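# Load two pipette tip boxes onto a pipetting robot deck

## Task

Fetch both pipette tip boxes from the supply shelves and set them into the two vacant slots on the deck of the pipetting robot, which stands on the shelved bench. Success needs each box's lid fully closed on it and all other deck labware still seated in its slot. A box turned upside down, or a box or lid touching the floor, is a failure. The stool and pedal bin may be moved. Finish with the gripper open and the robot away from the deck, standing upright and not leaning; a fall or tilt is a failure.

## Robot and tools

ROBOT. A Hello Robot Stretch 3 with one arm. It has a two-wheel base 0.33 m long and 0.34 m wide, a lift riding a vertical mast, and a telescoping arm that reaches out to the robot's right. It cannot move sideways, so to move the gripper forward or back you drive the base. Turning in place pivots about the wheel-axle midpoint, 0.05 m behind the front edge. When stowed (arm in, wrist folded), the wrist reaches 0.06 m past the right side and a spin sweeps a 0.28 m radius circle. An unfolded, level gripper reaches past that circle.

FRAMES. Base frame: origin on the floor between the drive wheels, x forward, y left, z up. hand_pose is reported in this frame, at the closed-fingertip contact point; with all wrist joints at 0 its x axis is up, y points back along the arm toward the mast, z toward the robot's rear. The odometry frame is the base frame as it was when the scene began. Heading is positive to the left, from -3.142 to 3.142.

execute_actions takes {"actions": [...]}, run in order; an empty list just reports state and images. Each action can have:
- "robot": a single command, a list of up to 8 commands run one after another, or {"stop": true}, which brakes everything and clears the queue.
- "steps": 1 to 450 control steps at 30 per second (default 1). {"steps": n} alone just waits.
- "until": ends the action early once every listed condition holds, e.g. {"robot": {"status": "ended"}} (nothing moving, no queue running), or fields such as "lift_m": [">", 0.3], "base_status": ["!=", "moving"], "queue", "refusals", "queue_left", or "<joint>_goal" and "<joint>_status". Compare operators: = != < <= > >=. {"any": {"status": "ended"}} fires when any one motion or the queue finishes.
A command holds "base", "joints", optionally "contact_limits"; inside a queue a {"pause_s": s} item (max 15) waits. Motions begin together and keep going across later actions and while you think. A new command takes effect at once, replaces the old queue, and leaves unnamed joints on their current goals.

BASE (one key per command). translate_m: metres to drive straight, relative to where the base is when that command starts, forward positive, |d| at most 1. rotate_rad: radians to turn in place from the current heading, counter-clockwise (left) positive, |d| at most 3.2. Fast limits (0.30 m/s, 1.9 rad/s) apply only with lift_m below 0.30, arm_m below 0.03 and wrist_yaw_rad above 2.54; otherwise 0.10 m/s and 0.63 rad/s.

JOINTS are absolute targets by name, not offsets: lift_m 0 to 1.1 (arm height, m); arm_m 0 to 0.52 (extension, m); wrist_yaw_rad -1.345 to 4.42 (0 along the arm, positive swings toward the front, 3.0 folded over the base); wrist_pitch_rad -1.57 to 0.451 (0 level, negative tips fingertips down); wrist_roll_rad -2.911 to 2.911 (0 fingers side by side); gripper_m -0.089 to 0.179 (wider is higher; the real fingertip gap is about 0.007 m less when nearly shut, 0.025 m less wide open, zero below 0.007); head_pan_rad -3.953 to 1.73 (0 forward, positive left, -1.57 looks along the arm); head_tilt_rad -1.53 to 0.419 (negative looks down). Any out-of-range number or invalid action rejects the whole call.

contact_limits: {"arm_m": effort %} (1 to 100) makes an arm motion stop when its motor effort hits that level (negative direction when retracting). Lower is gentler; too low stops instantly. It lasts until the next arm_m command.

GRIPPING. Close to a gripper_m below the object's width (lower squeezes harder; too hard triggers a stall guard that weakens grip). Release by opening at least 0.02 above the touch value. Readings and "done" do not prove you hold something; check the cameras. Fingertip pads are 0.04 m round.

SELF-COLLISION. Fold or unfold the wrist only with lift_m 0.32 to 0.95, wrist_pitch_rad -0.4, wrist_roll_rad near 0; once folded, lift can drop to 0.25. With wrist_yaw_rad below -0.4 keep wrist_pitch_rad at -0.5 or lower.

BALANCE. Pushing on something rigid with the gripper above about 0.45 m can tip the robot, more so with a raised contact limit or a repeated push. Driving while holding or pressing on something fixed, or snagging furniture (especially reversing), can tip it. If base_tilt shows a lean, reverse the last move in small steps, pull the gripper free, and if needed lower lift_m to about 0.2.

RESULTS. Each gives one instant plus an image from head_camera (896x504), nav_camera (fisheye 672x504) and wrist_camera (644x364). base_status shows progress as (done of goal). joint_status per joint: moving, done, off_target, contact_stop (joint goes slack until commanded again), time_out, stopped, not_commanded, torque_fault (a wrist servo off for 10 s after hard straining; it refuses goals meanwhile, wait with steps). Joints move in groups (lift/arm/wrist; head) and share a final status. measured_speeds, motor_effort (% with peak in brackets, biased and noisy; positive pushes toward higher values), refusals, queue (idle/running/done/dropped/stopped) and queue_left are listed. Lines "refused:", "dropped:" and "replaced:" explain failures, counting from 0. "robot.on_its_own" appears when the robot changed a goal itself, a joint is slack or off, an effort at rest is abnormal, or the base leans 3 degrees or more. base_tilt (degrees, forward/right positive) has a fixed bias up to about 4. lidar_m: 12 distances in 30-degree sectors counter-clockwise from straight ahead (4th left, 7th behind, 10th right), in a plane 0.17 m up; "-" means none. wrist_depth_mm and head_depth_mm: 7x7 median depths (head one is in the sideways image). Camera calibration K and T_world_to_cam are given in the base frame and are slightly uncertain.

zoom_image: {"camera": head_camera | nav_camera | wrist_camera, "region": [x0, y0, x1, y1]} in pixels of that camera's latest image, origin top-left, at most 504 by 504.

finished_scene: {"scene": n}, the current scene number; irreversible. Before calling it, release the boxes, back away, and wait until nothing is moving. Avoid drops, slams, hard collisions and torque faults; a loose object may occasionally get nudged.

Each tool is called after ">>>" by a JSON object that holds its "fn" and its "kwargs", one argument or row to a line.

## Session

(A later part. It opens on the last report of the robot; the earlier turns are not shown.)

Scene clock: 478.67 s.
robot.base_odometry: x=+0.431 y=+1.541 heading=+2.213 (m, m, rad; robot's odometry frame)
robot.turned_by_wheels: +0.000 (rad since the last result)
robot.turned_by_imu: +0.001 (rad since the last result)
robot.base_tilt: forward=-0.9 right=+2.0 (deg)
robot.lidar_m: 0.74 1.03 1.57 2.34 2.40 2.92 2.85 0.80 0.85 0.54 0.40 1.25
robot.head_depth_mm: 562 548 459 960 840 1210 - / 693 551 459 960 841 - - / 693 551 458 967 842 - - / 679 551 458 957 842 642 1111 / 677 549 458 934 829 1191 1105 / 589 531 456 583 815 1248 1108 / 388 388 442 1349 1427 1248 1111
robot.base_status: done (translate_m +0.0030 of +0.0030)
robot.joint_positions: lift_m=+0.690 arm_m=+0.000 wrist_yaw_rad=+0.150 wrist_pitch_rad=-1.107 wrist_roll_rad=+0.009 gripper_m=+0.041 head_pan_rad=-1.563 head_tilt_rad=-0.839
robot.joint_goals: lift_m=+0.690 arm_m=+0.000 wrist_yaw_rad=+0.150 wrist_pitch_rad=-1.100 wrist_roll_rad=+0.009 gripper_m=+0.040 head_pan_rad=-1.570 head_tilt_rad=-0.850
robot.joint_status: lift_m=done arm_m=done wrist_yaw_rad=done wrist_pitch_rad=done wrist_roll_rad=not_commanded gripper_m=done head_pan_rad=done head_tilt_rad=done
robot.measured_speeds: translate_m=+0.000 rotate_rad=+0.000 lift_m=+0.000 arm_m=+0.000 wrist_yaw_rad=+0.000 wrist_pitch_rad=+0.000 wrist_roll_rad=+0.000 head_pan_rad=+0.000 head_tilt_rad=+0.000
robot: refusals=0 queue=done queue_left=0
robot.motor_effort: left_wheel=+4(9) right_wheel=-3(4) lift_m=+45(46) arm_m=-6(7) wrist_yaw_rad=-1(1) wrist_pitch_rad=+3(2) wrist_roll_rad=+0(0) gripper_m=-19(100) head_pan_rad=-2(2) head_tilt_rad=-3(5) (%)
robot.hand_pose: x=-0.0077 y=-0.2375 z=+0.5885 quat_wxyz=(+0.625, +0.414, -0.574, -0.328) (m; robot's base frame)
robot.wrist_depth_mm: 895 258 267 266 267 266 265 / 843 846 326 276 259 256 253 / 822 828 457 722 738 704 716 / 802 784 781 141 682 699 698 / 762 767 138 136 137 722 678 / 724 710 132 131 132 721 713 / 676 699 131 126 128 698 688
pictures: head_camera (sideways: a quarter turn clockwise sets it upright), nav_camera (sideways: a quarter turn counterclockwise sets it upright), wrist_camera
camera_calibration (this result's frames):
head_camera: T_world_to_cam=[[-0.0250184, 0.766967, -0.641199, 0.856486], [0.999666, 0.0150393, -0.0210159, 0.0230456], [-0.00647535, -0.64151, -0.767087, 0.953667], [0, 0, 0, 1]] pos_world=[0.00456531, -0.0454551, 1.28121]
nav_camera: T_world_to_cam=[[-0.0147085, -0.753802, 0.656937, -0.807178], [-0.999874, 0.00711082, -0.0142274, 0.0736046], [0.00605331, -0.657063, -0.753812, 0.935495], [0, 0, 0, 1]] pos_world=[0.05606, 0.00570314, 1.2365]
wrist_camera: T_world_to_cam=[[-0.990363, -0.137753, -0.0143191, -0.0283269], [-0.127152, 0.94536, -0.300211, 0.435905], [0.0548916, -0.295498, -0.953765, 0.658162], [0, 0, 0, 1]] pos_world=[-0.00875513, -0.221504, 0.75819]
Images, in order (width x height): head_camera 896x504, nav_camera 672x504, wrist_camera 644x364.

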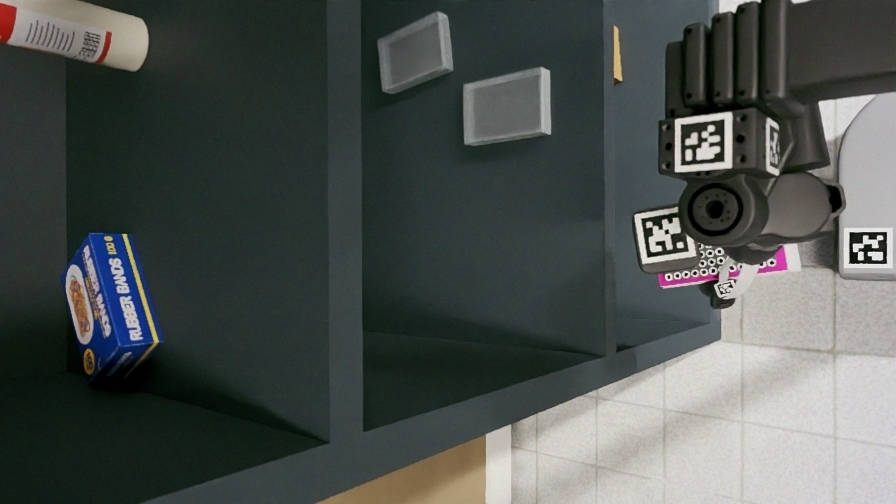

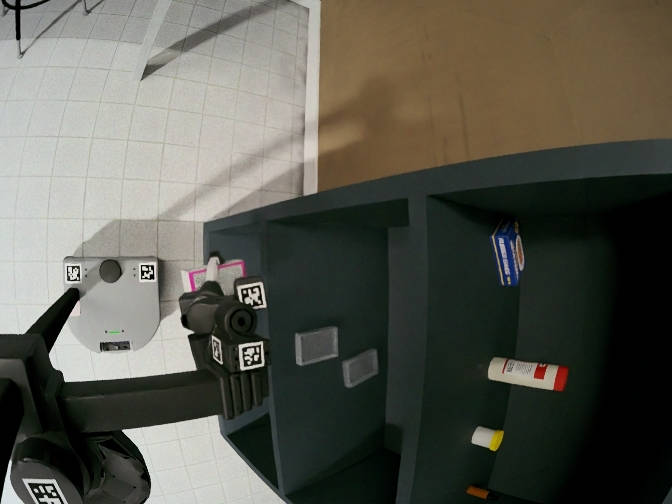

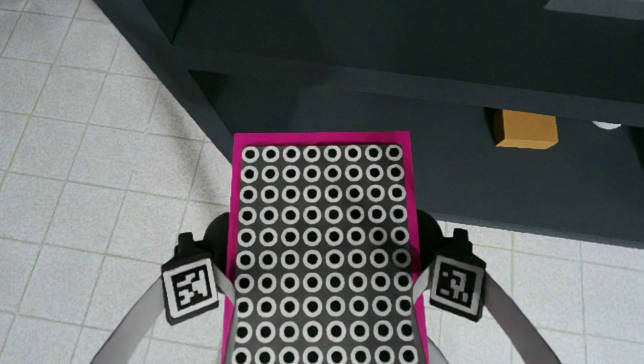

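>>> {"fn": "execute_actions", "kwargs": {
  "actions": [
    {"robot":[{"base":{"rotate_rad":1.098},"joints":{"lift_m":0.99,"wrist_yaw_rad":0.0,"head_tilt_rad":-0.7}},{"base":{"translate_m":0.642}},{"base":{"rotate_rad":0.458}},{"joints":{"arm_m":0.27}}],"steps":450,"until":{"robot":{"status":"ended"}}},
    {"steps":450,"until":{"robot":{"status":"ended"}}}
  ]
}}

>>> {"fn": "zoom_image", "kwargs": {
  "camera": "wrist_camera",
  "region": [140, 30, 500, 240]
}}

Scene clock: 496.90 s.
robot.base_odometry: x=-0.202 y=+1.433 heading=-2.515 (m, m, rad; robot's odometry frame)
robot.turned_by_wheels: +1.556 (rad since the last result)
robot.turned_by_imu: +1.569 (rad since the last result)
robot.base_tilt: forward=-1.0 right=+2.0 (deg)
robot.lidar_m: 2.32 1.86 2.43 3.12 1.39 1.34 0.96 0.73 0.80 0.56 0.81 0.93
robot.head_depth_mm: 614 - 931 737 677 1323 1142 / - - 953 741 679 1319 1141 / 614 - 821 632 678 1312 1141 / 622 1163 808 569 678 1282 1138 / 1042 1166 813 690 677 1312 1142 / 1036 1162 933 700 678 1316 1136 / 1044 1167 935 701 680 1314 1148
robot.base_status: done (rotate_rad +0.4578 of +0.4580)
robot.joint_positions: lift_m=+0.990 arm_m=+0.270 wrist_yaw_rad=+0.000 wrist_pitch_rad=-1.107 wrist_roll_rad=+0.009 gripper_m=+0.041 head_pan_rad=-1.563 head_tilt_rad=-0.704
robot.joint_goals: lift_m=+0.990 arm_m=+0.270 wrist_yaw_rad=+0.000 wrist_pitch_rad=-1.100 wrist_roll_rad=+0.009 gripper_m=+0.040 head_pan_rad=-1.570 head_tilt_rad=-0.700
robot.joint_status: lift_m=done arm_m=done wrist_yaw_rad=done wrist_pitch_rad=done wrist_roll_rad=not_commanded gripper_m=done head_pan_rad=done head_tilt_rad=done
robot.measured_speeds: translate_m=+0.000 rotate_rad=+0.000 lift_m=+0.000 arm_m=+0.000 wrist_yaw_rad=+0.000 wrist_pitch_rad=+0.000 wrist_roll_rad=+0.000 head_pan_rad=+0.000 head_tilt_rad=+0.000
robot: refusals=0 queue=done queue_left=0
robot.motor_effort: left_wheel=-2(7) right_wheel=+4(9) lift_m=+45(47) arm_m=+5(4) wrist_yaw_rad=+0(1) wrist_pitch_rad=+2(2) wrist_roll_rad=+0(0) gripper_m=-19(19) head_pan_rad=-2(2) head_tilt_rad=+3(13) (%)
robot.hand_pose: x=-0.0216 y=-0.5078 z=+0.8885 quat_wxyz=(+0.599, +0.370, -0.604, -0.374) (m; robot's base frame)
robot.wrist_depth_mm: 340 334 278 280 280 335 333 / 319 248 316 320 317 317 314 / 267 236 262 306 304 305 296 / 254 226 229 142 285 290 282 / 273 252 138 136 138 278 272 / 274 274 132 131 132 270 272 / 271 270 131 126 128 267 267
pictures: head_camera (sideways: a quarter turn clockwise sets it upright), nav_camera (sideways: a quarter turn counterclockwise sets it upright), wrist_camera
camera_calibration (this result's frames):
head_camera: T_world_to_cam=[[-0.0242973, 0.673863, -0.738456, 0.983221], [0.999688, 0.0121288, -0.0218247, 0.0241021], [-0.00575023, -0.738757, -0.673948, 0.832532], [0, 0, 0, 1]] pos_world=[0.00458229, -0.04781, 1.28768]
nav_camera: T_world_to_cam=[[-0.0154445, -0.658706, 0.752242, -0.931374], [-0.999858, 0.00508531, -0.0160753, 0.0760129], [0.00676353, -0.752383, -0.658691, 0.811778], [0, 0, 0, 1]] pos_world=[0.0561271, -0.00311986, 1.23655]
wrist_camera: T_world_to_cam=[[-0.999824, 0.0121561, -0.0143139, 0.000817277], [0.0158935, 0.953749, -0.300184, 0.787054], [0.0100029, -0.300358, -0.953774, 0.861746], [0, 0, 0, 1]] pos_world=[-0.0203118, -0.491829, 1.05818]
Images, in order (width x height): head_camera 896x504, nav_camera 672x504, wrist_camera 644x364.

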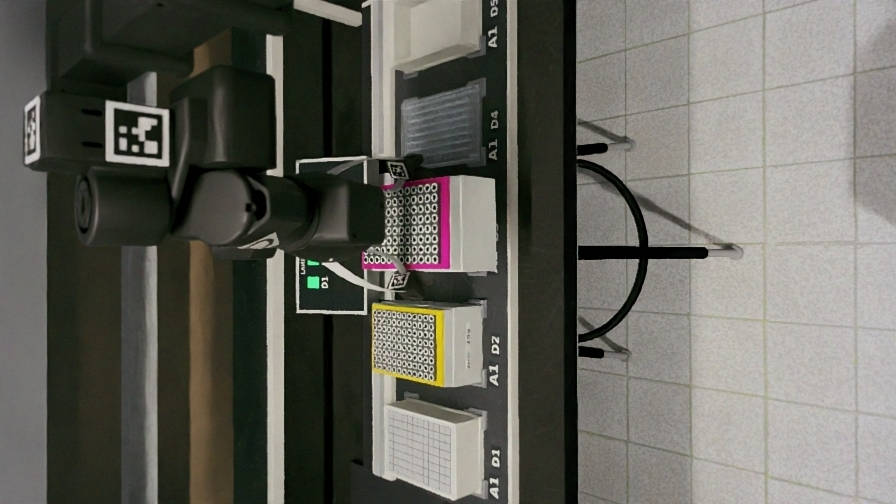

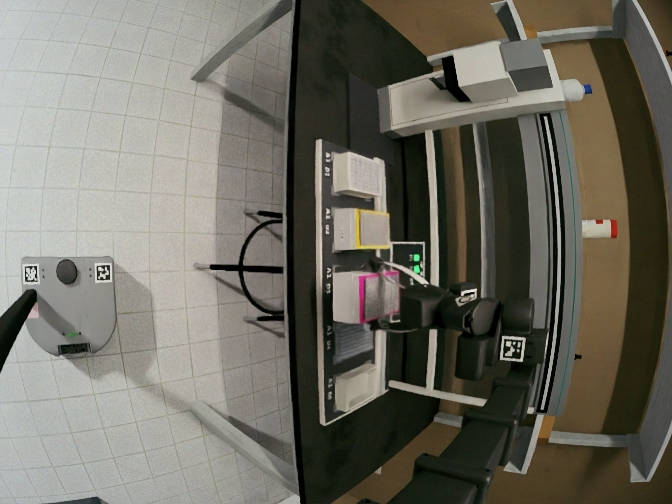

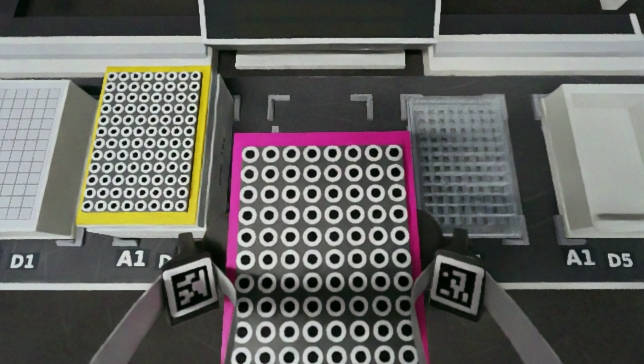

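Region (140, 30, 500, 240) of wrist_camera's 644x364 image, scaled by 1.400; it fills the top 294 rows of this view, and the rest is white.

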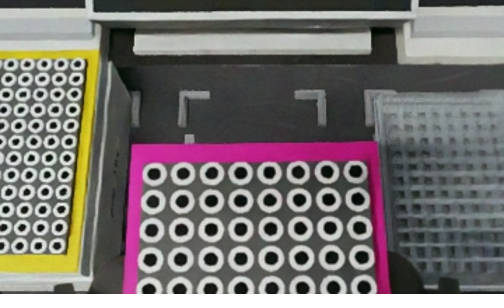

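>>> {"fn": "execute_actions", "kwargs": {
  "actions": [
    {"robot":[{"base":{"translate_m":0.0034},"joints":{"arm_m":0.335,"wrist_yaw_rad":-0.01}},{"joints":{"lift_m":0.935}}],"steps":450,"until":{"robot":{"status":"ended"}}}
  ]
}}

>>> {"fn": "zoom_image", "kwargs": {
  "camera": "wrist_camera",
  "region": [140, 40, 500, 250]
}}

Scene clock: 506.47 s.
robot.base_odometry: x=-0.205 y=+1.431 heading=-2.515 (m, m, rad; robot's odometry frame)
robot.turned_by_wheels: +0.000 (rad since the last result)
robot.turned_by_imu: +0.001 (rad since the last result)
robot.base_tilt: forward=-1.0 right=+2.0 (deg)
robot.lidar_m: 2.32 1.85 2.43 3.11 1.39 1.34 0.97 0.74 0.81 0.56 0.81 0.93
robot.head_depth_mm: 1035 1135 - 715 677 1320 1139 / 1037 - 932 741 679 1310 1143 / 1040 - 810 694 678 1322 1147 / 1035 1163 809 665 677 1294 1135 / 1043 1158 815 690 678 1318 1132 / 1043 1151 931 702 678 1312 1146 / 1039 1159 934 703 678 1318 1142
robot.base_status: done (translate_m +0.0034 of +0.0034)
robot.joint_positions: lift_m=+0.935 arm_m=+0.335 wrist_yaw_rad=-0.009 wrist_pitch_rad=-1.107 wrist_roll_rad=+0.009 gripper_m=+0.041 head_pan_rad=-1.563 head_tilt_rad=-0.704
robot.joint_goals: lift_m=+0.935 arm_m=+0.335 wrist_yaw_rad=-0.010 wrist_pitch_rad=-1.100 wrist_roll_rad=+0.009 gripper_m=+0.040 head_pan_rad=-1.570 head_tilt_rad=-0.700
robot.joint_status: lift_m=done arm_m=done wrist_yaw_rad=done wrist_pitch_rad=done wrist_roll_rad=not_commanded gripper_m=done head_pan_rad=done head_tilt_rad=done
robot.measured_speeds: translate_m=+0.000 rotate_rad=+0.000 lift_m=+0.000 arm_m=+0.000 wrist_yaw_rad=+0.000 wrist_pitch_rad=+0.000 wrist_roll_rad=+0.000 head_pan_rad=+0.000 head_tilt_rad=+0.000
robot: refusals=0 queue=done queue_left=0
robot.motor_effort: left_wheel=-2(4) right_wheel=+3(10) lift_m=+32(44) arm_m=+5(4) wrist_yaw_rad=-1(3) wrist_pitch_rad=+2(2) wrist_roll_rad=+0(0) gripper_m=-19(19) head_pan_rad=-3(2) head_tilt_rad=+2(2) (%)
robot.hand_pose: x=-0.0225 y=-0.5728 z=+0.8340 quat_wxyz=(+0.597, +0.367, -0.606, -0.376) (m; robot's base frame)
robot.wrist_depth_mm: 285 271 203 204 204 268 284 / 247 245 262 263 261 243 246 / 177 178 246 245 246 242 244 / 169 172 205 142 230 235 232 / 162 164 138 137 138 225 224 / 155 157 132 131 132 217 216 / 152 169 131 126 128 207 206
pictures: head_camera (sideways: a quarter turn clockwise sets it upright), nav_camera (sideways: a quarter turn counterclockwise sets it upright), wrist_camera
camera_calibration (this result's frames):
head_camera: T_world_to_cam=[[-0.0242974, 0.673862, -0.738458, 0.983223], [0.999688, 0.0121289, -0.0218247, 0.0241021], [-0.00575013, -0.738758, -0.673946, 0.83253], [0, 0, 0, 1]] pos_world=[0.00458229, -0.04781, 1.28768]
nav_camera: T_world_to_cam=[[-0.0154444, -0.658704, 0.752244, -0.931376], [-0.999858, 0.00508515, -0.0160754, 0.0760129], [0.00676363, -0.752385, -0.658689, 0.811775], [0, 0, 0, 1]] pos_world=[0.0561271, -0.00312, 1.23655]
wrist_camera: T_world_to_cam=[[-0.999674, 0.0211255, -0.0143134, 0.00513114], [0.0244488, 0.953582, -0.300138, 0.832731], [0.00730842, -0.30039, -0.953788, 0.79015], [0, 0, 0, 1]] pos_world=[-0.0210046, -0.556833, 1.00364]
Images, in order (width x height): head_camera 896x504, nav_camera 672x504, wrist_camera 644x364.

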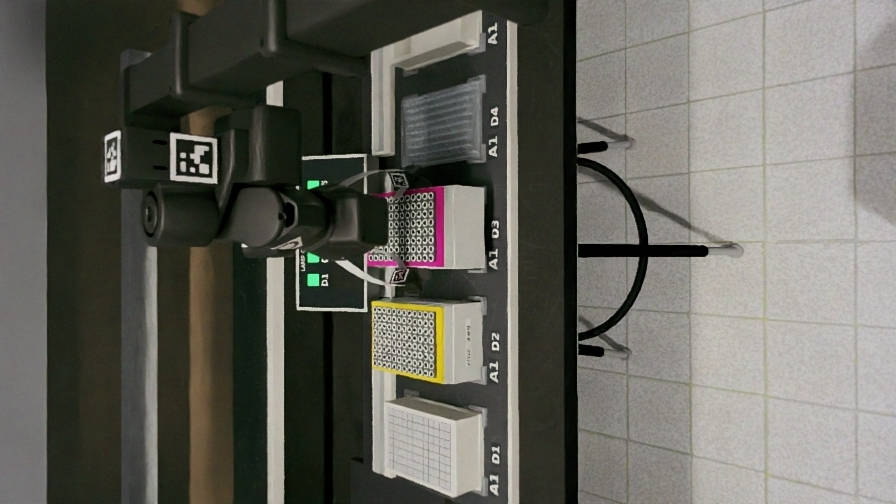

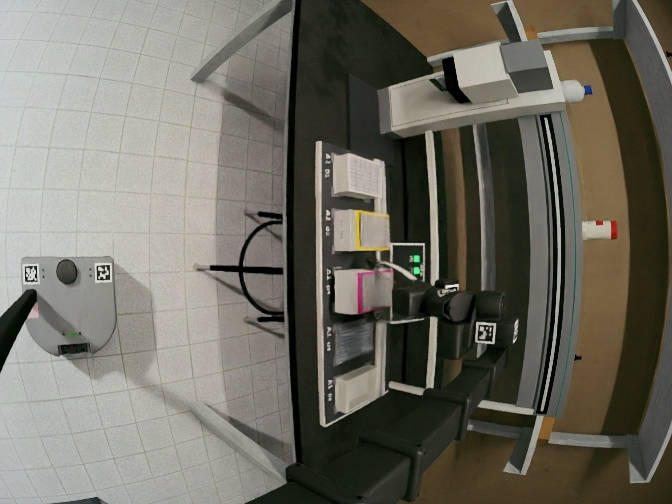

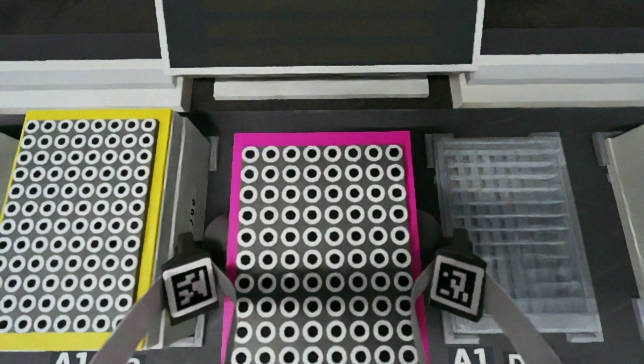

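Region (140, 40, 500, 250) of wrist_camera's 644x364 image, scaled by 1.400; it fills the top 294 rows of this view, and the rest is white.

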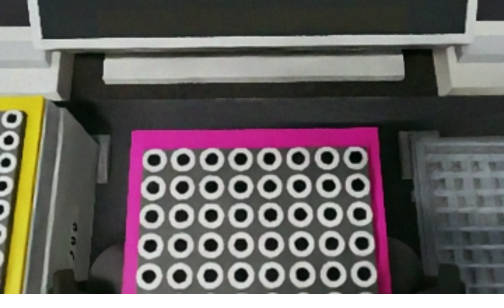

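>>> {"fn": "execute_actions", "kwargs": {
  "actions": [
    {"robot":[{"joints":{"arm_m":0.3605}},{"joints":{"lift_m":0.910}},{"pause_s":0.3}],"steps":450,"until":{"robot":{"status":"ended"}}}
  ]
}}

>>> {"fn": "zoom_image", "kwargs": {
  "camera": "head_camera",
  "region": [280, 120, 520, 330]
}}

Scene clock: 513.30 s.
robot.base_odometry: x=-0.205 y=+1.431 heading=-2.515 (m, m, rad; robot's odometry frame)
robot.turned_by_wheels: +0.000 (rad since the last result)
robot.turned_by_imu: +0.001 (rad since the last result)
robot.base_tilt: forward=-0.9 right=+1.9 (deg)
robot.lidar_m: 2.32 1.84 2.43 3.12 1.39 1.34 0.97 0.74 0.80 0.56 0.81 0.93
robot.head_depth_mm: 1038 1172 - 706 1446 1318 1143 / 1040 1047 933 742 678 1317 1137 / 1036 - 815 700 677 1316 1142 / 1039 1146 806 686 677 1291 1141 / 1040 1162 811 691 677 1315 1140 / 1039 1164 932 700 676 1322 1144 / 1040 1161 935 702 678 1313 1144
robot.base_status: done (translate_m +0.0034 of +0.0034)
robot.joint_positions: lift_m=+0.910 arm_m=+0.360 wrist_yaw_rad=-0.009 wrist_pitch_rad=-1.107 wrist_roll_rad=+0.009 gripper_m=+0.041 head_pan_rad=-1.563 head_tilt_rad=-0.704
robot.joint_goals: lift_m=+0.910 arm_m=+0.360 wrist_yaw_rad=-0.010 wrist_pitch_rad=-1.100 wrist_roll_rad=+0.009 gripper_m=+0.040 head_pan_rad=-1.570 head_tilt_rad=-0.700
robot.joint_status: lift_m=done arm_m=done wrist_yaw_rad=done wrist_pitch_rad=done wrist_roll_rad=not_commanded gripper_m=done head_pan_rad=done head_tilt_rad=done
robot.measured_speeds: translate_m=+0.000 rotate_rad=+0.000 lift_m=+0.000 arm_m=+0.000 wrist_yaw_rad=+0.000 wrist_pitch_rad=+0.000 wrist_roll_rad=+0.000 head_pan_rad=+0.000 head_tilt_rad=+0.000
robot: refusals=0 queue=done queue_left=0
robot.motor_effort: left_wheel=-2(2) right_wheel=+3(3) lift_m=+32(34) arm_m=+5(3) wrist_yaw_rad=-1(1) wrist_pitch_rad=+2(3) wrist_roll_rad=+0(0) gripper_m=-19(19) head_pan_rad=-1(3) head_tilt_rad=+2(2) (%)
robot.hand_pose: x=-0.0225 y=-0.5983 z=+0.8090 quat_wxyz=(+0.597, +0.367, -0.606, -0.376) (m; robot's base frame)
robot.wrist_depth_mm: 257 176 172 172 172 175 254 / 224 212 179 179 179 213 217 / 216 217 220 219 218 218 216 / 143 150 205 142 205 209 209 / 137 149 138 135 137 201 198 / 132 139 132 131 132 192 192 / 126 156 131 126 128 185 185
pictures: head_camera (sideways: a quarter turn clockwise sets it upright), nav_camera (sideways: a quarter turn counterclockwise sets it upright), wrist_camera
camera_calibration (this result's frames):
head_camera: T_world_to_cam=[[-0.0242972, 0.673861, -0.738458, 0.983223], [0.999688, 0.0121287, -0.0218247, 0.0241021], [-0.00575031, -0.738758, -0.673946, 0.83253], [0, 0, 0, 1]] pos_world=[0.00458228, -0.04781, 1.28768]
nav_camera: T_world_to_cam=[[-0.0154445, -0.658704, 0.752244, -0.931376], [-0.999858, 0.00508539, -0.0160754, 0.076013], [0.00676345, -0.752385, -0.658689, 0.811775], [0, 0, 0, 1]] pos_world=[0.0561271, -0.00312003, 1.23655]
wrist_camera: T_world_to_cam=[[-0.999674, 0.0211316, -0.014313, 0.00531498], [0.0244545, 0.953586, -0.300127, 0.849538], [0.00730654, -0.300379, -0.953792, 0.75867], [0, 0, 0, 1]] pos_world=[-0.0210051, -0.582331, 0.978658]
Images, in order (width x height): head_camera 896x504, nav_camera 672x504, wrist_camera 644x364.

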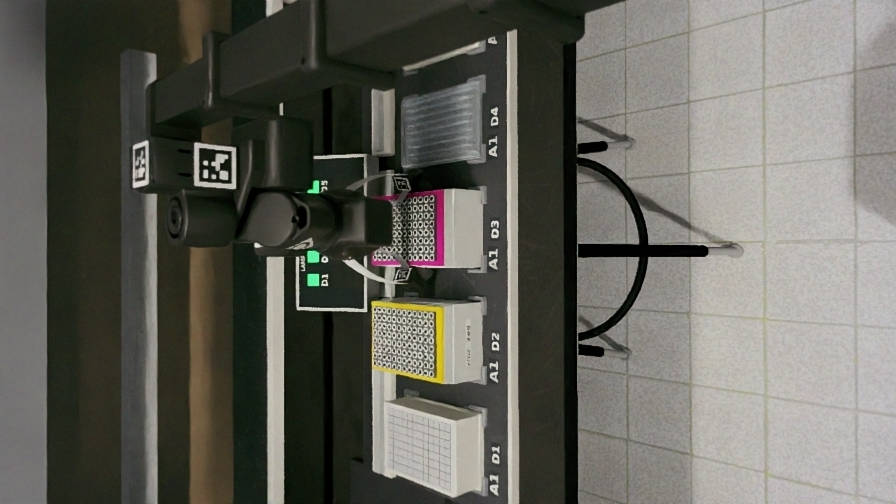

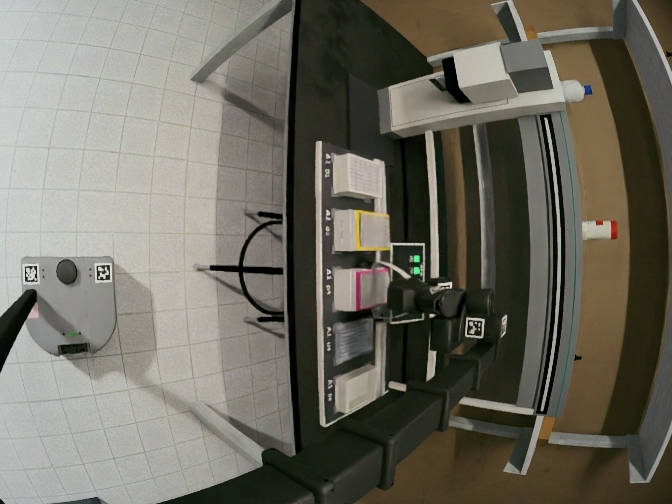

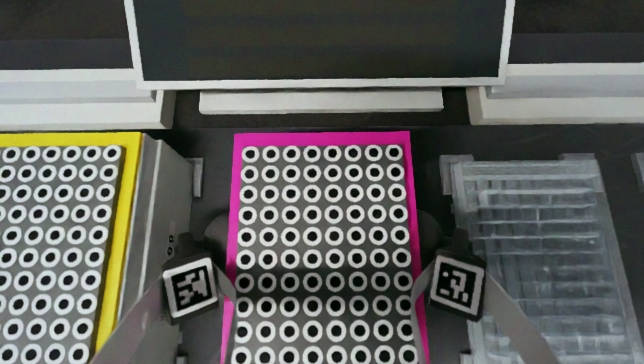

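Region (280, 120, 520, 330) of head_camera's 896x504 image, scaled by 2.100, with more detail than that image has; it fills the top 441 rows of this view, and the rest is white.

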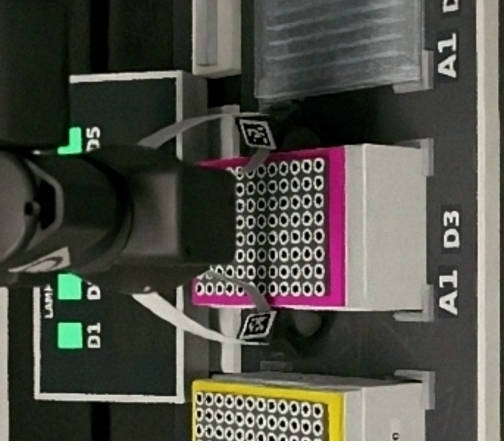

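>>> {"fn": "execute_actions", "kwargs": {
  "actions": [
    {"robot":[{"joints":{"lift_m":0.909}},{"joints":{"gripper_m":0.12}},{"joints":{"lift_m":0.97}},{"joints":{"arm_m":0.0,"wrist_yaw_rad":0.0}}],"steps":450,"until":{"robot":{"status":"ended"}}}
  ]
}}

Scene clock: 523.07 s.
robot.base_odometry: x=-0.205 y=+1.431 heading=-2.515 (m, m, rad; robot's odometry frame)
robot.turned_by_wheels: +0.000 (rad since the last result)
robot.turned_by_imu: +0.001 (rad since the last result)
robot.base_tilt: forward=-0.9 right=+1.9 (deg)
robot.lidar_m: 2.32 1.85 2.43 3.11 1.39 1.34 0.97 0.74 0.80 0.56 0.81 0.93
robot.head_depth_mm: 1039 1163 1007 - - - 1104 / 1037 1161 963 797 - - 1123 / 1041 1168 805 793 - - 1099 / 1037 1159 802 692 1051 1263 1117 / 1036 1167 818 694 675 1288 1142 / 1039 1161 935 694 678 1319 1147 / 1032 1157 933 701 678 1303 1141
robot.base_status: done (translate_m +0.0034 of +0.0034)
robot.joint_positions: lift_m=+0.970 arm_m=+0.000 wrist_yaw_rad=+0.000 wrist_pitch_rad=-1.107 wrist_roll_rad=+0.009 gripper_m=+0.120 head_pan_rad=-1.563 head_tilt_rad=-0.704
robot.joint_goals: lift_m=+0.970 arm_m=+0.000 wrist_yaw_rad=+0.000 wrist_pitch_rad=-1.100 wrist_roll_rad=+0.009 gripper_m=+0.120 head_pan_rad=-1.570 head_tilt_rad=-0.700
robot.joint_status: lift_m=done arm_m=done wrist_yaw_rad=done wrist_pitch_rad=done wrist_roll_rad=not_commanded gripper_m=done head_pan_rad=done head_tilt_rad=done
robot.measured_speeds: translate_m=+0.000 rotate_rad=+0.000 lift_m=+0.000 arm_m=+0.000 wrist_yaw_rad=+0.000 wrist_pitch_rad=+0.000 wrist_roll_rad=+0.000 head_pan_rad=+0.000 head_tilt_rad=+0.000
robot: refusals=0 queue=done queue_left=0
robot.motor_effort: left_wheel=-2(3) right_wheel=+4(5) lift_m=+43(45) arm_m=-6(6) wrist_yaw_rad=+0(1) wrist_pitch_rad=+2(2) wrist_roll_rad=+0(0) gripper_m=+0(92) head_pan_rad=-3(2) head_tilt_rad=+2(2) (%)
robot.hand_pose: x=-0.0216 y=-0.2385 z=+0.8686 quat_wxyz=(+0.599, +0.370, -0.604, -0.374) (m; robot's base frame)
robot.wrist_depth_mm: 327 327 328 326 329 329 322 / - - 977 - - - - / - - - - - - 786 / - - - - - - - / - - - - - - - / 971 - 958 - 953 - 976 / 955 927 955 - 943 927 933
pictures: head_camera (sideways: a quarter turn clockwise sets it upright), nav_camera (sideways: a quarter turn counterclockwise sets it upright), wrist_camera
camera_calibration (this result's frames):
head_camera: T_world_to_cam=[[-0.0242962, 0.673732, -0.738576, 0.983377], [0.999688, 0.0121247, -0.0218255, 0.0241032], [-0.0057495, -0.738876, -0.673817, 0.832362], [0, 0, 0, 1]] pos_world=[0.00458229, -0.0478125, 1.28768]
nav_camera: T_world_to_cam=[[-0.0154456, -0.658572, 0.752359, -0.931527], [-0.999858, 0.00508269, -0.0160776, 0.0760158], [0.00676423, -0.7525, -0.658557, 0.811604], [0, 0, 0, 1]] pos_world=[0.0561272, -0.00313148, 1.23655]
wrist_camera: T_world_to_cam=[[-0.999826, 0.0119273, -0.0143132, -0.002776], [0.0156744, 0.953771, -0.300127, 0.524161], [0.0100718, -0.300299, -0.953792, 0.923631], [0, 0, 0, 1]] pos_world=[-0.0202941, -0.222531, 1.03823]
Images, in order (width x height): head_camera 896x504, nav_camera 672x504, wrist_camera 644x364.

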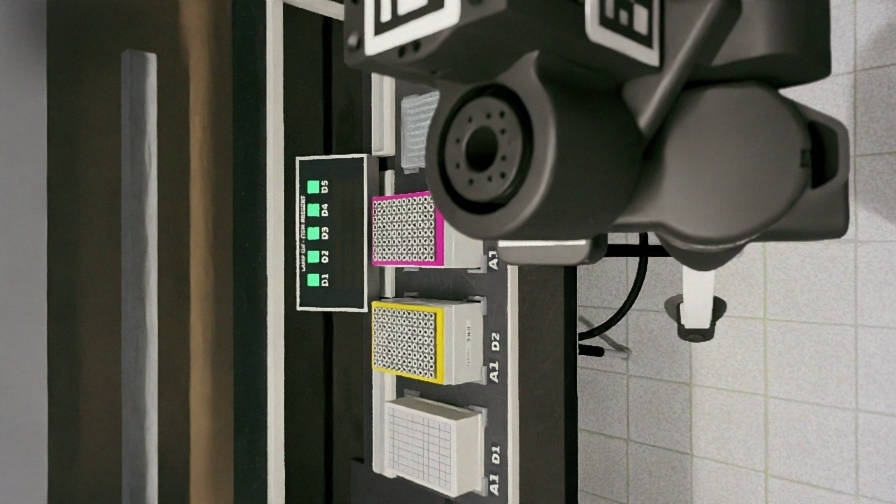

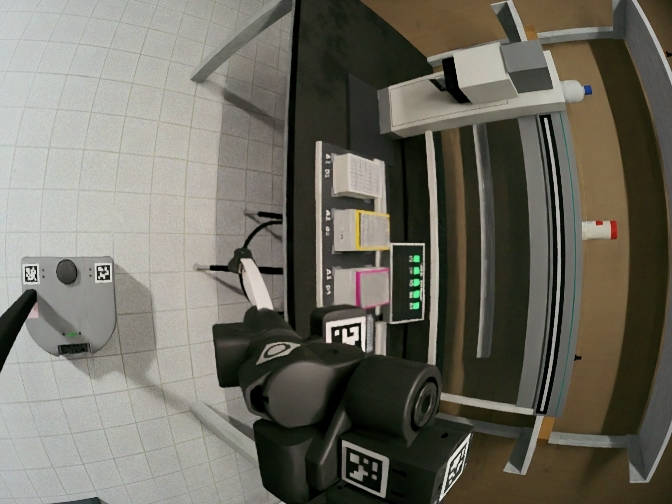

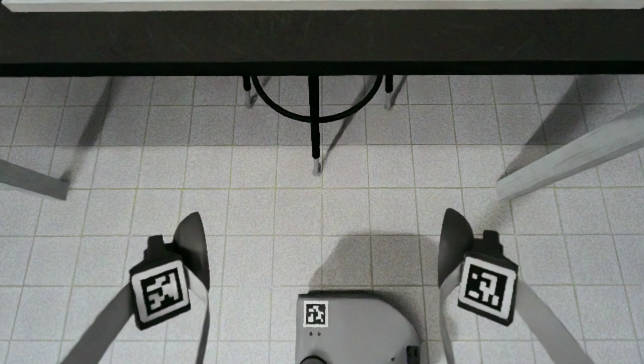

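All five green. Now fetch covers.

>>> {"fn": "execute_actions", "kwargs": {
  "actions": [
    {"robot":[{"base":{"rotate_rad":-0.664},"joints":{"gripper_m":0.15}},{"base":{"translate_m":-0.746},"joints":{"head_tilt_rad":-0.85,"lift_m":0.63,"wrist_pitch_rad":-0.6}},{"base":{"rotate_rad":-0.892}},{"joints":{"arm_m":0.1}}],"steps":450,"until":{"robot":{"status":"ended"}}},
    {"steps":450,"until":{"robot":{"status":"ended"}}}
  ]
}}

Scene clock: 541.00 s.
robot.base_odometry: x=+0.540 y=+1.403 heading=+2.213 (m, m, rad; robot's odometry frame)
robot.turned_by_wheels: -1.556 (rad since the last result)
robot.turned_by_imu: -1.565 (rad since the last result)
robot.base_tilt: forward=-1.0 right=+1.8 (deg)
robot.lidar_m: 0.92 1.18 1.67 2.32 2.40 2.73 2.67 0.65 0.74 0.66 0.49 1.24
robot.head_depth_mm: 675 550 455 956 841 1209 1117 / 689 550 454 960 859 - - / 665 550 454 956 - 1187 1141 / 570 551 455 959 859 1203 1126 / 686 550 455 959 841 1206 1108 / 686 550 455 962 840 1196 1103 / 671 551 455 903 824 1201 1117
robot.base_status: done (rotate_rad -0.8918 of -0.8920)
robot.joint_positions: lift_m=+0.630 arm_m=+0.100 wrist_yaw_rad=+0.000 wrist_pitch_rad=-0.619 wrist_roll_rad=+0.009 gripper_m=+0.150 head_pan_rad=-1.563 head_tilt_rad=-0.839
robot.joint_goals: lift_m=+0.630 arm_m=+0.100 wrist_yaw_rad=+0.000 wrist_pitch_rad=-0.600 wrist_roll_rad=+0.009 gripper_m=+0.150 head_pan_rad=-1.570 head_tilt_rad=-0.850
robot.joint_status: lift_m=done arm_m=done wrist_yaw_rad=done wrist_pitch_rad=done wrist_roll_rad=not_commanded gripper_m=done head_pan_rad=done head_tilt_rad=done
robot.measured_speeds: translate_m=+0.000 rotate_rad=+0.000 lift_m=+0.000 arm_m=+0.000 wrist_yaw_rad=+0.000 wrist_pitch_rad=+0.000 wrist_roll_rad=+0.000 head_pan_rad=+0.000 head_tilt_rad=+0.000
robot: refusals=0 queue=done queue_left=0
robot.motor_effort: left_wheel=+5(10) right_wheel=-4(9) lift_m=+31(43) arm_m=+5(3) wrist_yaw_rad=-1(0) wrist_pitch_rad=+6(8) wrist_roll_rad=+0(0) gripper_m=+0(94) head_pan_rad=-2(3) head_tilt_rad=-3(15) (%)
robot.hand_pose: x=-0.0215 y=-0.4393 z=+0.6006 quat_wxyz=(+0.671, +0.215, -0.676, -0.217) (m; robot's base frame)
robot.wrist_depth_mm: 405 464 463 465 463 458 458 / 396 416 409 404 405 405 400 / 342 339 336 337 335 335 329 / 290 289 288 287 287 285 283 / 252 258 251 251 248 253 246 / 223 - 222 221 220 - 219 / 200 198 199 198 198 196 197
pictures: head_camera (sideways: a quarter turn clockwise sets it upright), nav_camera (sideways: a quarter turn counterclockwise sets it upright), wrist_camera
camera_calibration (this result's frames):
head_camera: T_world_to_cam=[[-0.0249995, 0.766916, -0.64126, 0.856565], [0.999666, 0.0150134, -0.0210165, 0.0230464], [-0.00649041, -0.641571, -0.767036, 0.953601], [0, 0, 0, 1]] pos_world=[0.00456422, -0.0454567, 1.28121]
nav_camera: T_world_to_cam=[[-0.0147272, -0.75375, 0.656997, -0.807256], [-0.999873, 0.00713388, -0.0142286, 0.0736061], [0.00603787, -0.657123, -0.753759, 0.935427], [0, 0, 0, 1]] pos_world=[0.0560602, 0.00569673, 1.2365]
wrist_camera: T_world_to_cam=[[-0.999828, 0.00343817, -0.0181978, -0.00554082], [0.015373, 0.702019, -0.711992, 0.772088], [0.0103272, -0.71215, -0.701952, 0.275584], [0, 0, 0, 1]] pos_world=[-0.0202552, -0.345744, 0.743066]
Images, in order (width x height): head_camera 896x504, nav_camera 672x504, wrist_camera 644x364.

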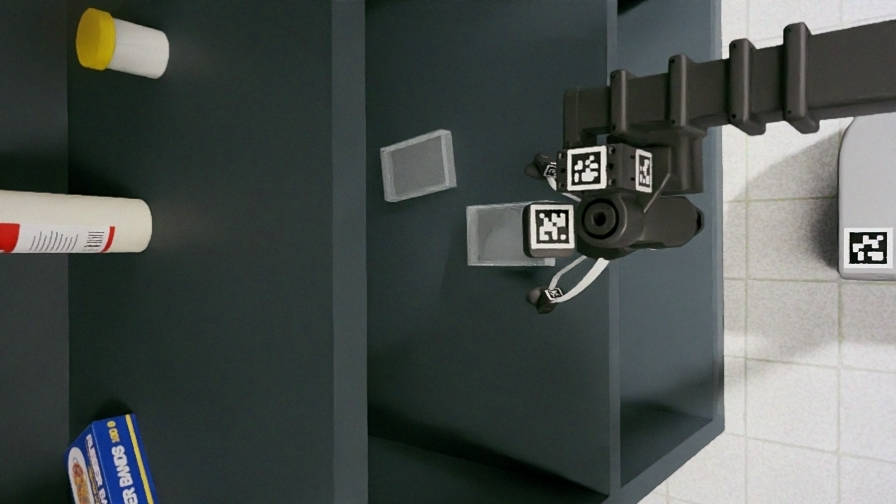

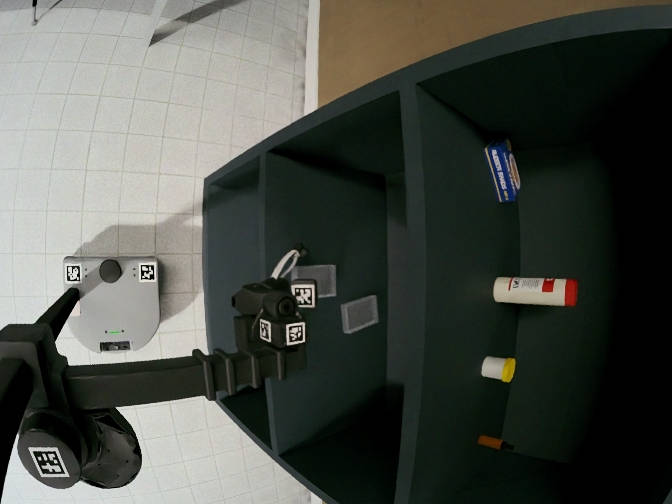

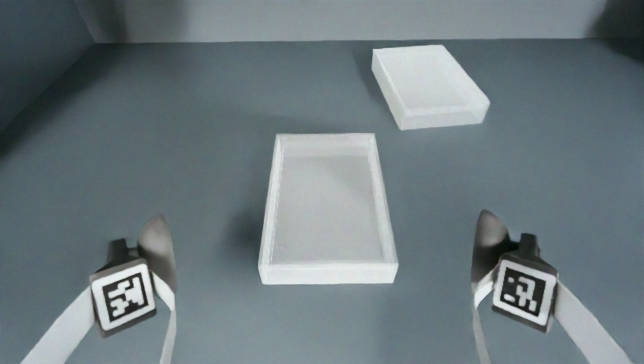

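>>> {"fn": "execute_actions", "kwargs": {
  "actions": [
    {"robot":[{"joints":{"arm_m":0.185}},{"joints":{"lift_m":0.588}},{"joints":{"gripper_m":0.05}},{"pause_s":0.3},{"joints":{"lift_m":0.62}},{"joints":{"arm_m":0.0}}],"steps":450,"until":{"robot":{"status":"ended"}}}
  ]
}}

Scene clock: 565.03 s.
robot.base_odometry: x=+0.540 y=+1.403 heading=+2.213 (m, m, rad; robot's odometry frame)
robot.turned_by_wheels: +0.000 (rad since the last result)
robot.turned_by_imu: +0.001 (rad since the last result)
robot.base_tilt: forward=-1.1 right=+2.0 (deg)
robot.lidar_m: 0.92 1.19 1.67 2.32 2.40 2.73 2.67 0.65 0.74 0.66 0.49 1.23
robot.head_depth_mm: 676 550 454 959 842 1188 1103 / 688 549 455 955 840 1216 - / 665 551 454 963 841 1214 - / 569 549 456 962 837 1196 1128 / 686 550 455 961 841 1206 1104 / 686 550 456 961 843 1203 1106 / 673 551 456 902 827 1201 1109
robot.base_status: done (rotate_rad -0.8918 of -0.8920)
robot.joint_positions: lift_m=+0.620 arm_m=+0.000 wrist_yaw_rad=+0.000 wrist_pitch_rad=-0.619 wrist_roll_rad=+0.009 gripper_m=+0.051 head_pan_rad=-1.563 head_tilt_rad=-0.839
robot.joint_goals: lift_m=+0.620 arm_m=+0.000 wrist_yaw_rad=+0.000 wrist_pitch_rad=-0.600 wrist_roll_rad=+0.009 gripper_m=+0.050 head_pan_rad=-1.570 head_tilt_rad=-0.850
robot.joint_status: lift_m=done arm_m=done wrist_yaw_rad=done wrist_pitch_rad=done wrist_roll_rad=not_commanded gripper_m=done head_pan_rad=done head_tilt_rad=done
robot.measured_speeds: translate_m=+0.000 rotate_rad=+0.000 lift_m=+0.000 arm_m=+0.000 wrist_yaw_rad=+0.000 wrist_pitch_rad=+0.000 wrist_roll_rad=+0.000 head_pan_rad=+0.000 head_tilt_rad=+0.000
robot: refusals=0 queue=done queue_left=0
robot.motor_effort: left_wheel=+5(5) right_wheel=-4(4) lift_m=+43(45) arm_m=-6(8) wrist_yaw_rad=-1(0) wrist_pitch_rad=+6(5) wrist_roll_rad=+0(0) gripper_m=-16(100) head_pan_rad=-2(1) head_tilt_rad=-4(4) (%)
robot.hand_pose: x=-0.0215 y=-0.3401 z=+0.5902 quat_wxyz=(+0.671, +0.215, -0.676, -0.217) (m; robot's base frame)
robot.wrist_depth_mm: 404 502 497 493 488 482 489 / 375 394 394 391 386 384 381 / 326 320 320 319 317 316 318 / 276 273 272 273 270 272 269 / 240 238 240 237 237 237 237 / 391 509 688 679 663 664 575 / 416 603 625 618 637 617 586
pictures: head_camera (sideways: a quarter turn clockwise sets it upright), nav_camera (sideways: a quarter turn counterclockwise sets it upright), wrist_camera
camera_calibration (this result's frames):
head_camera: T_world_to_cam=[[-0.0249994, 0.766923, -0.641251, 0.856554], [0.999666, 0.0150136, -0.0210165, 0.0230463], [-0.00649055, -0.641563, -0.767043, 0.95361], [0, 0, 0, 1]] pos_world=[0.00456421, -0.0454565, 1.28121]
nav_camera: T_world_to_cam=[[-0.0147272, -0.753757, 0.656988, -0.807245], [-0.999873, 0.00713416, -0.0142284, 0.0736059], [0.00603772, -0.657115, -0.753767, 0.935437], [0, 0, 0, 1]] pos_world=[0.0560602, 0.00569744, 1.2365]
wrist_camera: T_world_to_cam=[[-0.999828, 0.00343125, -0.018199, -0.00607267], [0.0153725, 0.701782, -0.712226, 0.695075], [0.0103279, -0.712384, -0.701714, 0.338736], [0, 0, 0, 1]] pos_world=[-0.0202551, -0.24646, 0.732636]
Images, in order (width x height): head_camera 896x504, nav_camera 672x504, wrist_camera 644x364.

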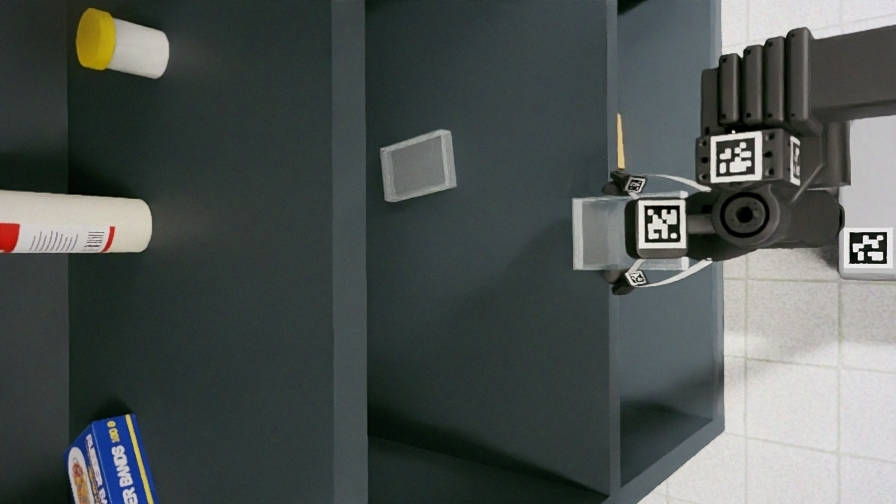

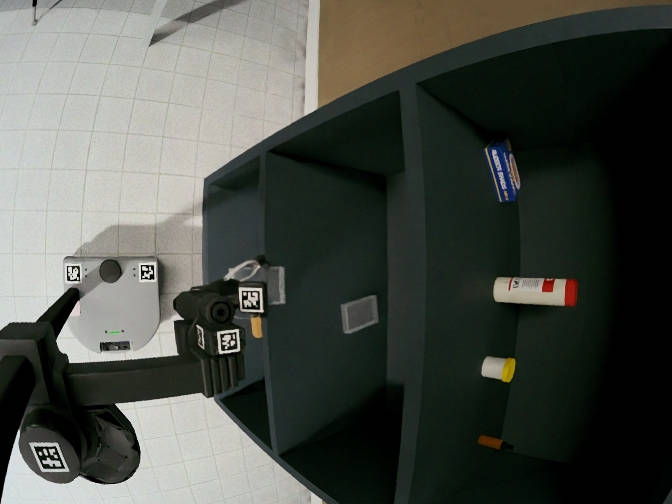

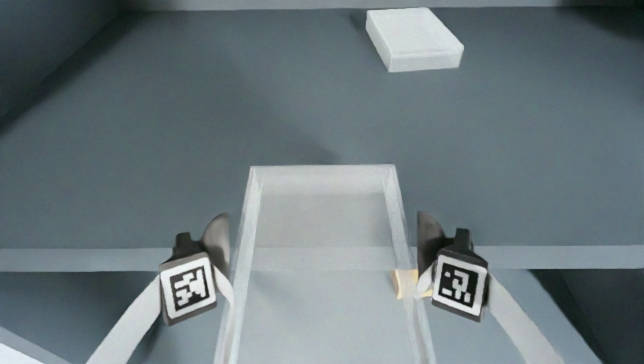

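>>> {"fn": "execute_actions", "kwargs": {
  "actions": [
    {"robot":[{"base":{"rotate_rad":0.892},"joints":{"head_tilt_rad":-0.7}},{"base":{"translate_m":0.746},"joints":{"lift_m":0.915}},{"base":{"rotate_rad":0.664}},{"joints":{"arm_m":0.254}}],"steps":450,"until":{"robot":{"status":"ended"}}},
    {"steps":450,"until":{"robot":{"status":"ended"}}}
  ]
}}

>>> {"fn": "zoom_image", "kwargs": {
  "camera": "wrist_camera",
  "region": [160, 140, 490, 364]
}}

Scene clock: 585.20 s.
robot.base_odometry: x=-0.205 y=+1.431 heading=-2.515 (m, m, rad; robot's odometry frame)
robot.turned_by_wheels: +1.556 (rad since the last result)
robot.turned_by_imu: +1.569 (rad since the last result)
robot.base_tilt: forward=-1.1 right=+2.0 (deg)
robot.lidar_m: 2.32 1.84 2.43 3.13 1.39 1.34 0.97 0.74 0.80 0.56 0.81 0.93
robot.head_depth_mm: 1045 1164 - 695 1056 1316 1138 / 1037 1064 - 745 676 1317 1143 / 1037 1108 - 703 678 1313 1139 / 1036 1165 810 683 677 1291 1142 / 1036 1162 858 691 681 1313 1146 / 1038 1160 928 695 675 1312 1138 / 1038 1162 938 701 678 1317 1141
robot.base_status: done (rotate_rad +0.6638 of +0.6640)
robot.joint_positions: lift_m=+0.915 arm_m=+0.254 wrist_yaw_rad=+0.000 wrist_pitch_rad=-0.619 wrist_roll_rad=+0.009 gripper_m=+0.051 head_pan_rad=-1.563 head_tilt_rad=-0.704
robot.joint_goals: lift_m=+0.915 arm_m=+0.254 wrist_yaw_rad=+0.000 wrist_pitch_rad=-0.600 wrist_roll_rad=+0.009 gripper_m=+0.050 head_pan_rad=-1.570 head_tilt_rad=-0.700
robot.joint_status: lift_m=done arm_m=done wrist_yaw_rad=done wrist_pitch_rad=done wrist_roll_rad=not_commanded gripper_m=done head_pan_rad=done head_tilt_rad=done
robot.measured_speeds: translate_m=+0.000 rotate_rad=+0.000 lift_m=+0.000 arm_m=+0.000 wrist_yaw_rad=+0.000 wrist_pitch_rad=+0.000 wrist_roll_rad=+0.000 head_pan_rad=+0.000 head_tilt_rad=+0.000
robot: refusals=0 queue=done queue_left=0
robot.motor_effort: left_wheel=-2(7) right_wheel=+4(9) lift_m=+43(44) arm_m=+5(9) wrist_yaw_rad=+0(1) wrist_pitch_rad=+6(6) wrist_roll_rad=+0(0) gripper_m=-16(17) head_pan_rad=-2(2) head_tilt_rad=+3(14) (%)
robot.hand_pose: x=-0.0215 y=-0.5934 z=+0.8852 quat_wxyz=(+0.671, +0.215, -0.676, -0.217) (m; robot's base frame)
robot.wrist_depth_mm: 662 673 672 654 650 641 639 / 484 475 297 297 294 466 467 / 431 429 290 290 289 422 402 / 355 352 282 278 279 345 342 / 298 225 303 225 298 298 296 / 230 199 259 198 232 271 251 / 179 183 219 177 230 237 233
pictures: head_camera (sideways: a quarter turn clockwise sets it upright), nav_camera (sideways: a quarter turn counterclockwise sets it upright), wrist_camera
camera_calibration (this result's frames):
head_camera: T_world_to_cam=[[-0.0242915, 0.673848, -0.738471, 0.98324], [0.999688, 0.0121199, -0.0218248, 0.0241023], [-0.00575637, -0.738771, -0.673932, 0.832512], [0, 0, 0, 1]] pos_world=[0.00458188, -0.0478103, 1.28768]
nav_camera: T_world_to_cam=[[-0.0154502, -0.658689, 0.752256, -0.931392], [-0.999858, 0.00509343, -0.0160756, 0.0760133], [0.00675726, -0.752398, -0.658675, 0.811757], [0, 0, 0, 1]] pos_world=[0.056127, -0.00312169, 1.23655]
wrist_camera: T_world_to_cam=[[-0.999829, 0.00343565, -0.0181945, 0.000162293], [0.0153723, 0.701782, -0.712226, 1.08294], [0.0103216, -0.712384, -0.701714, 0.365301], [0, 0, 0, 1]] pos_world=[-0.0202555, -0.499752, 1.02764]
Images, in order (width x height): head_camera 896x504, nav_camera 672x504, wrist_camera 644x364.

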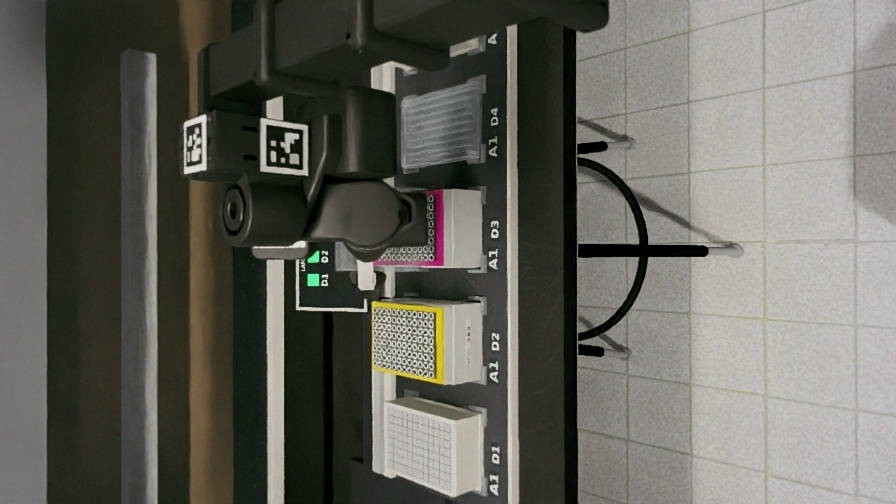

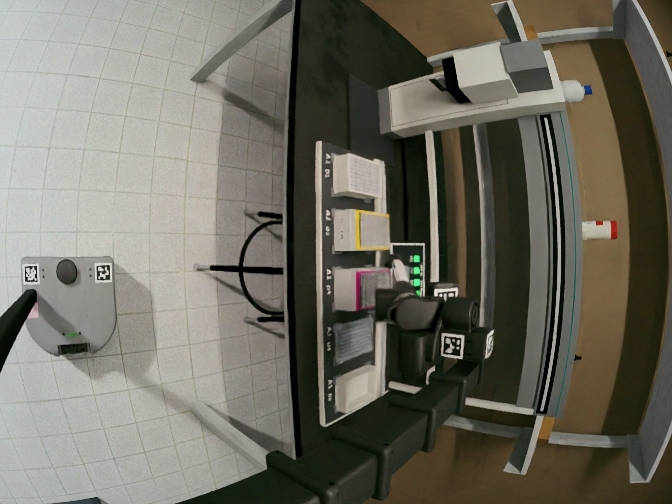

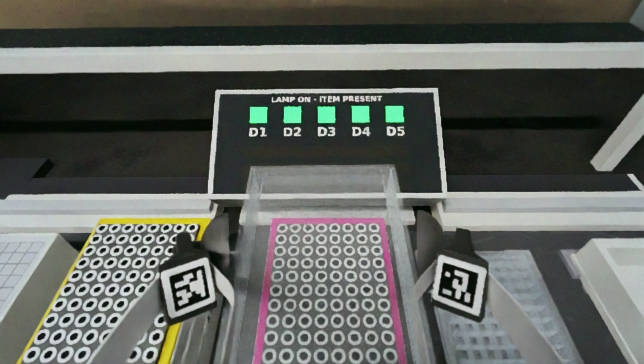

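Region (160, 140, 490, 364) of wrist_camera's 644x364 image, scaled by 1.527; it fills the top 342 rows of this view, and the rest is white.

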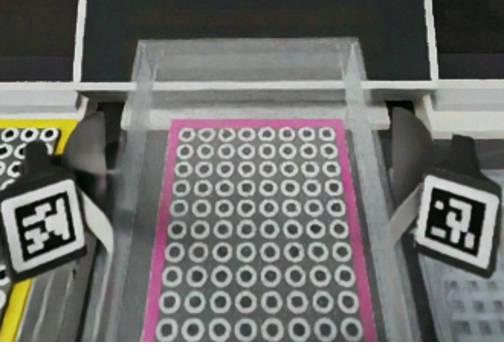

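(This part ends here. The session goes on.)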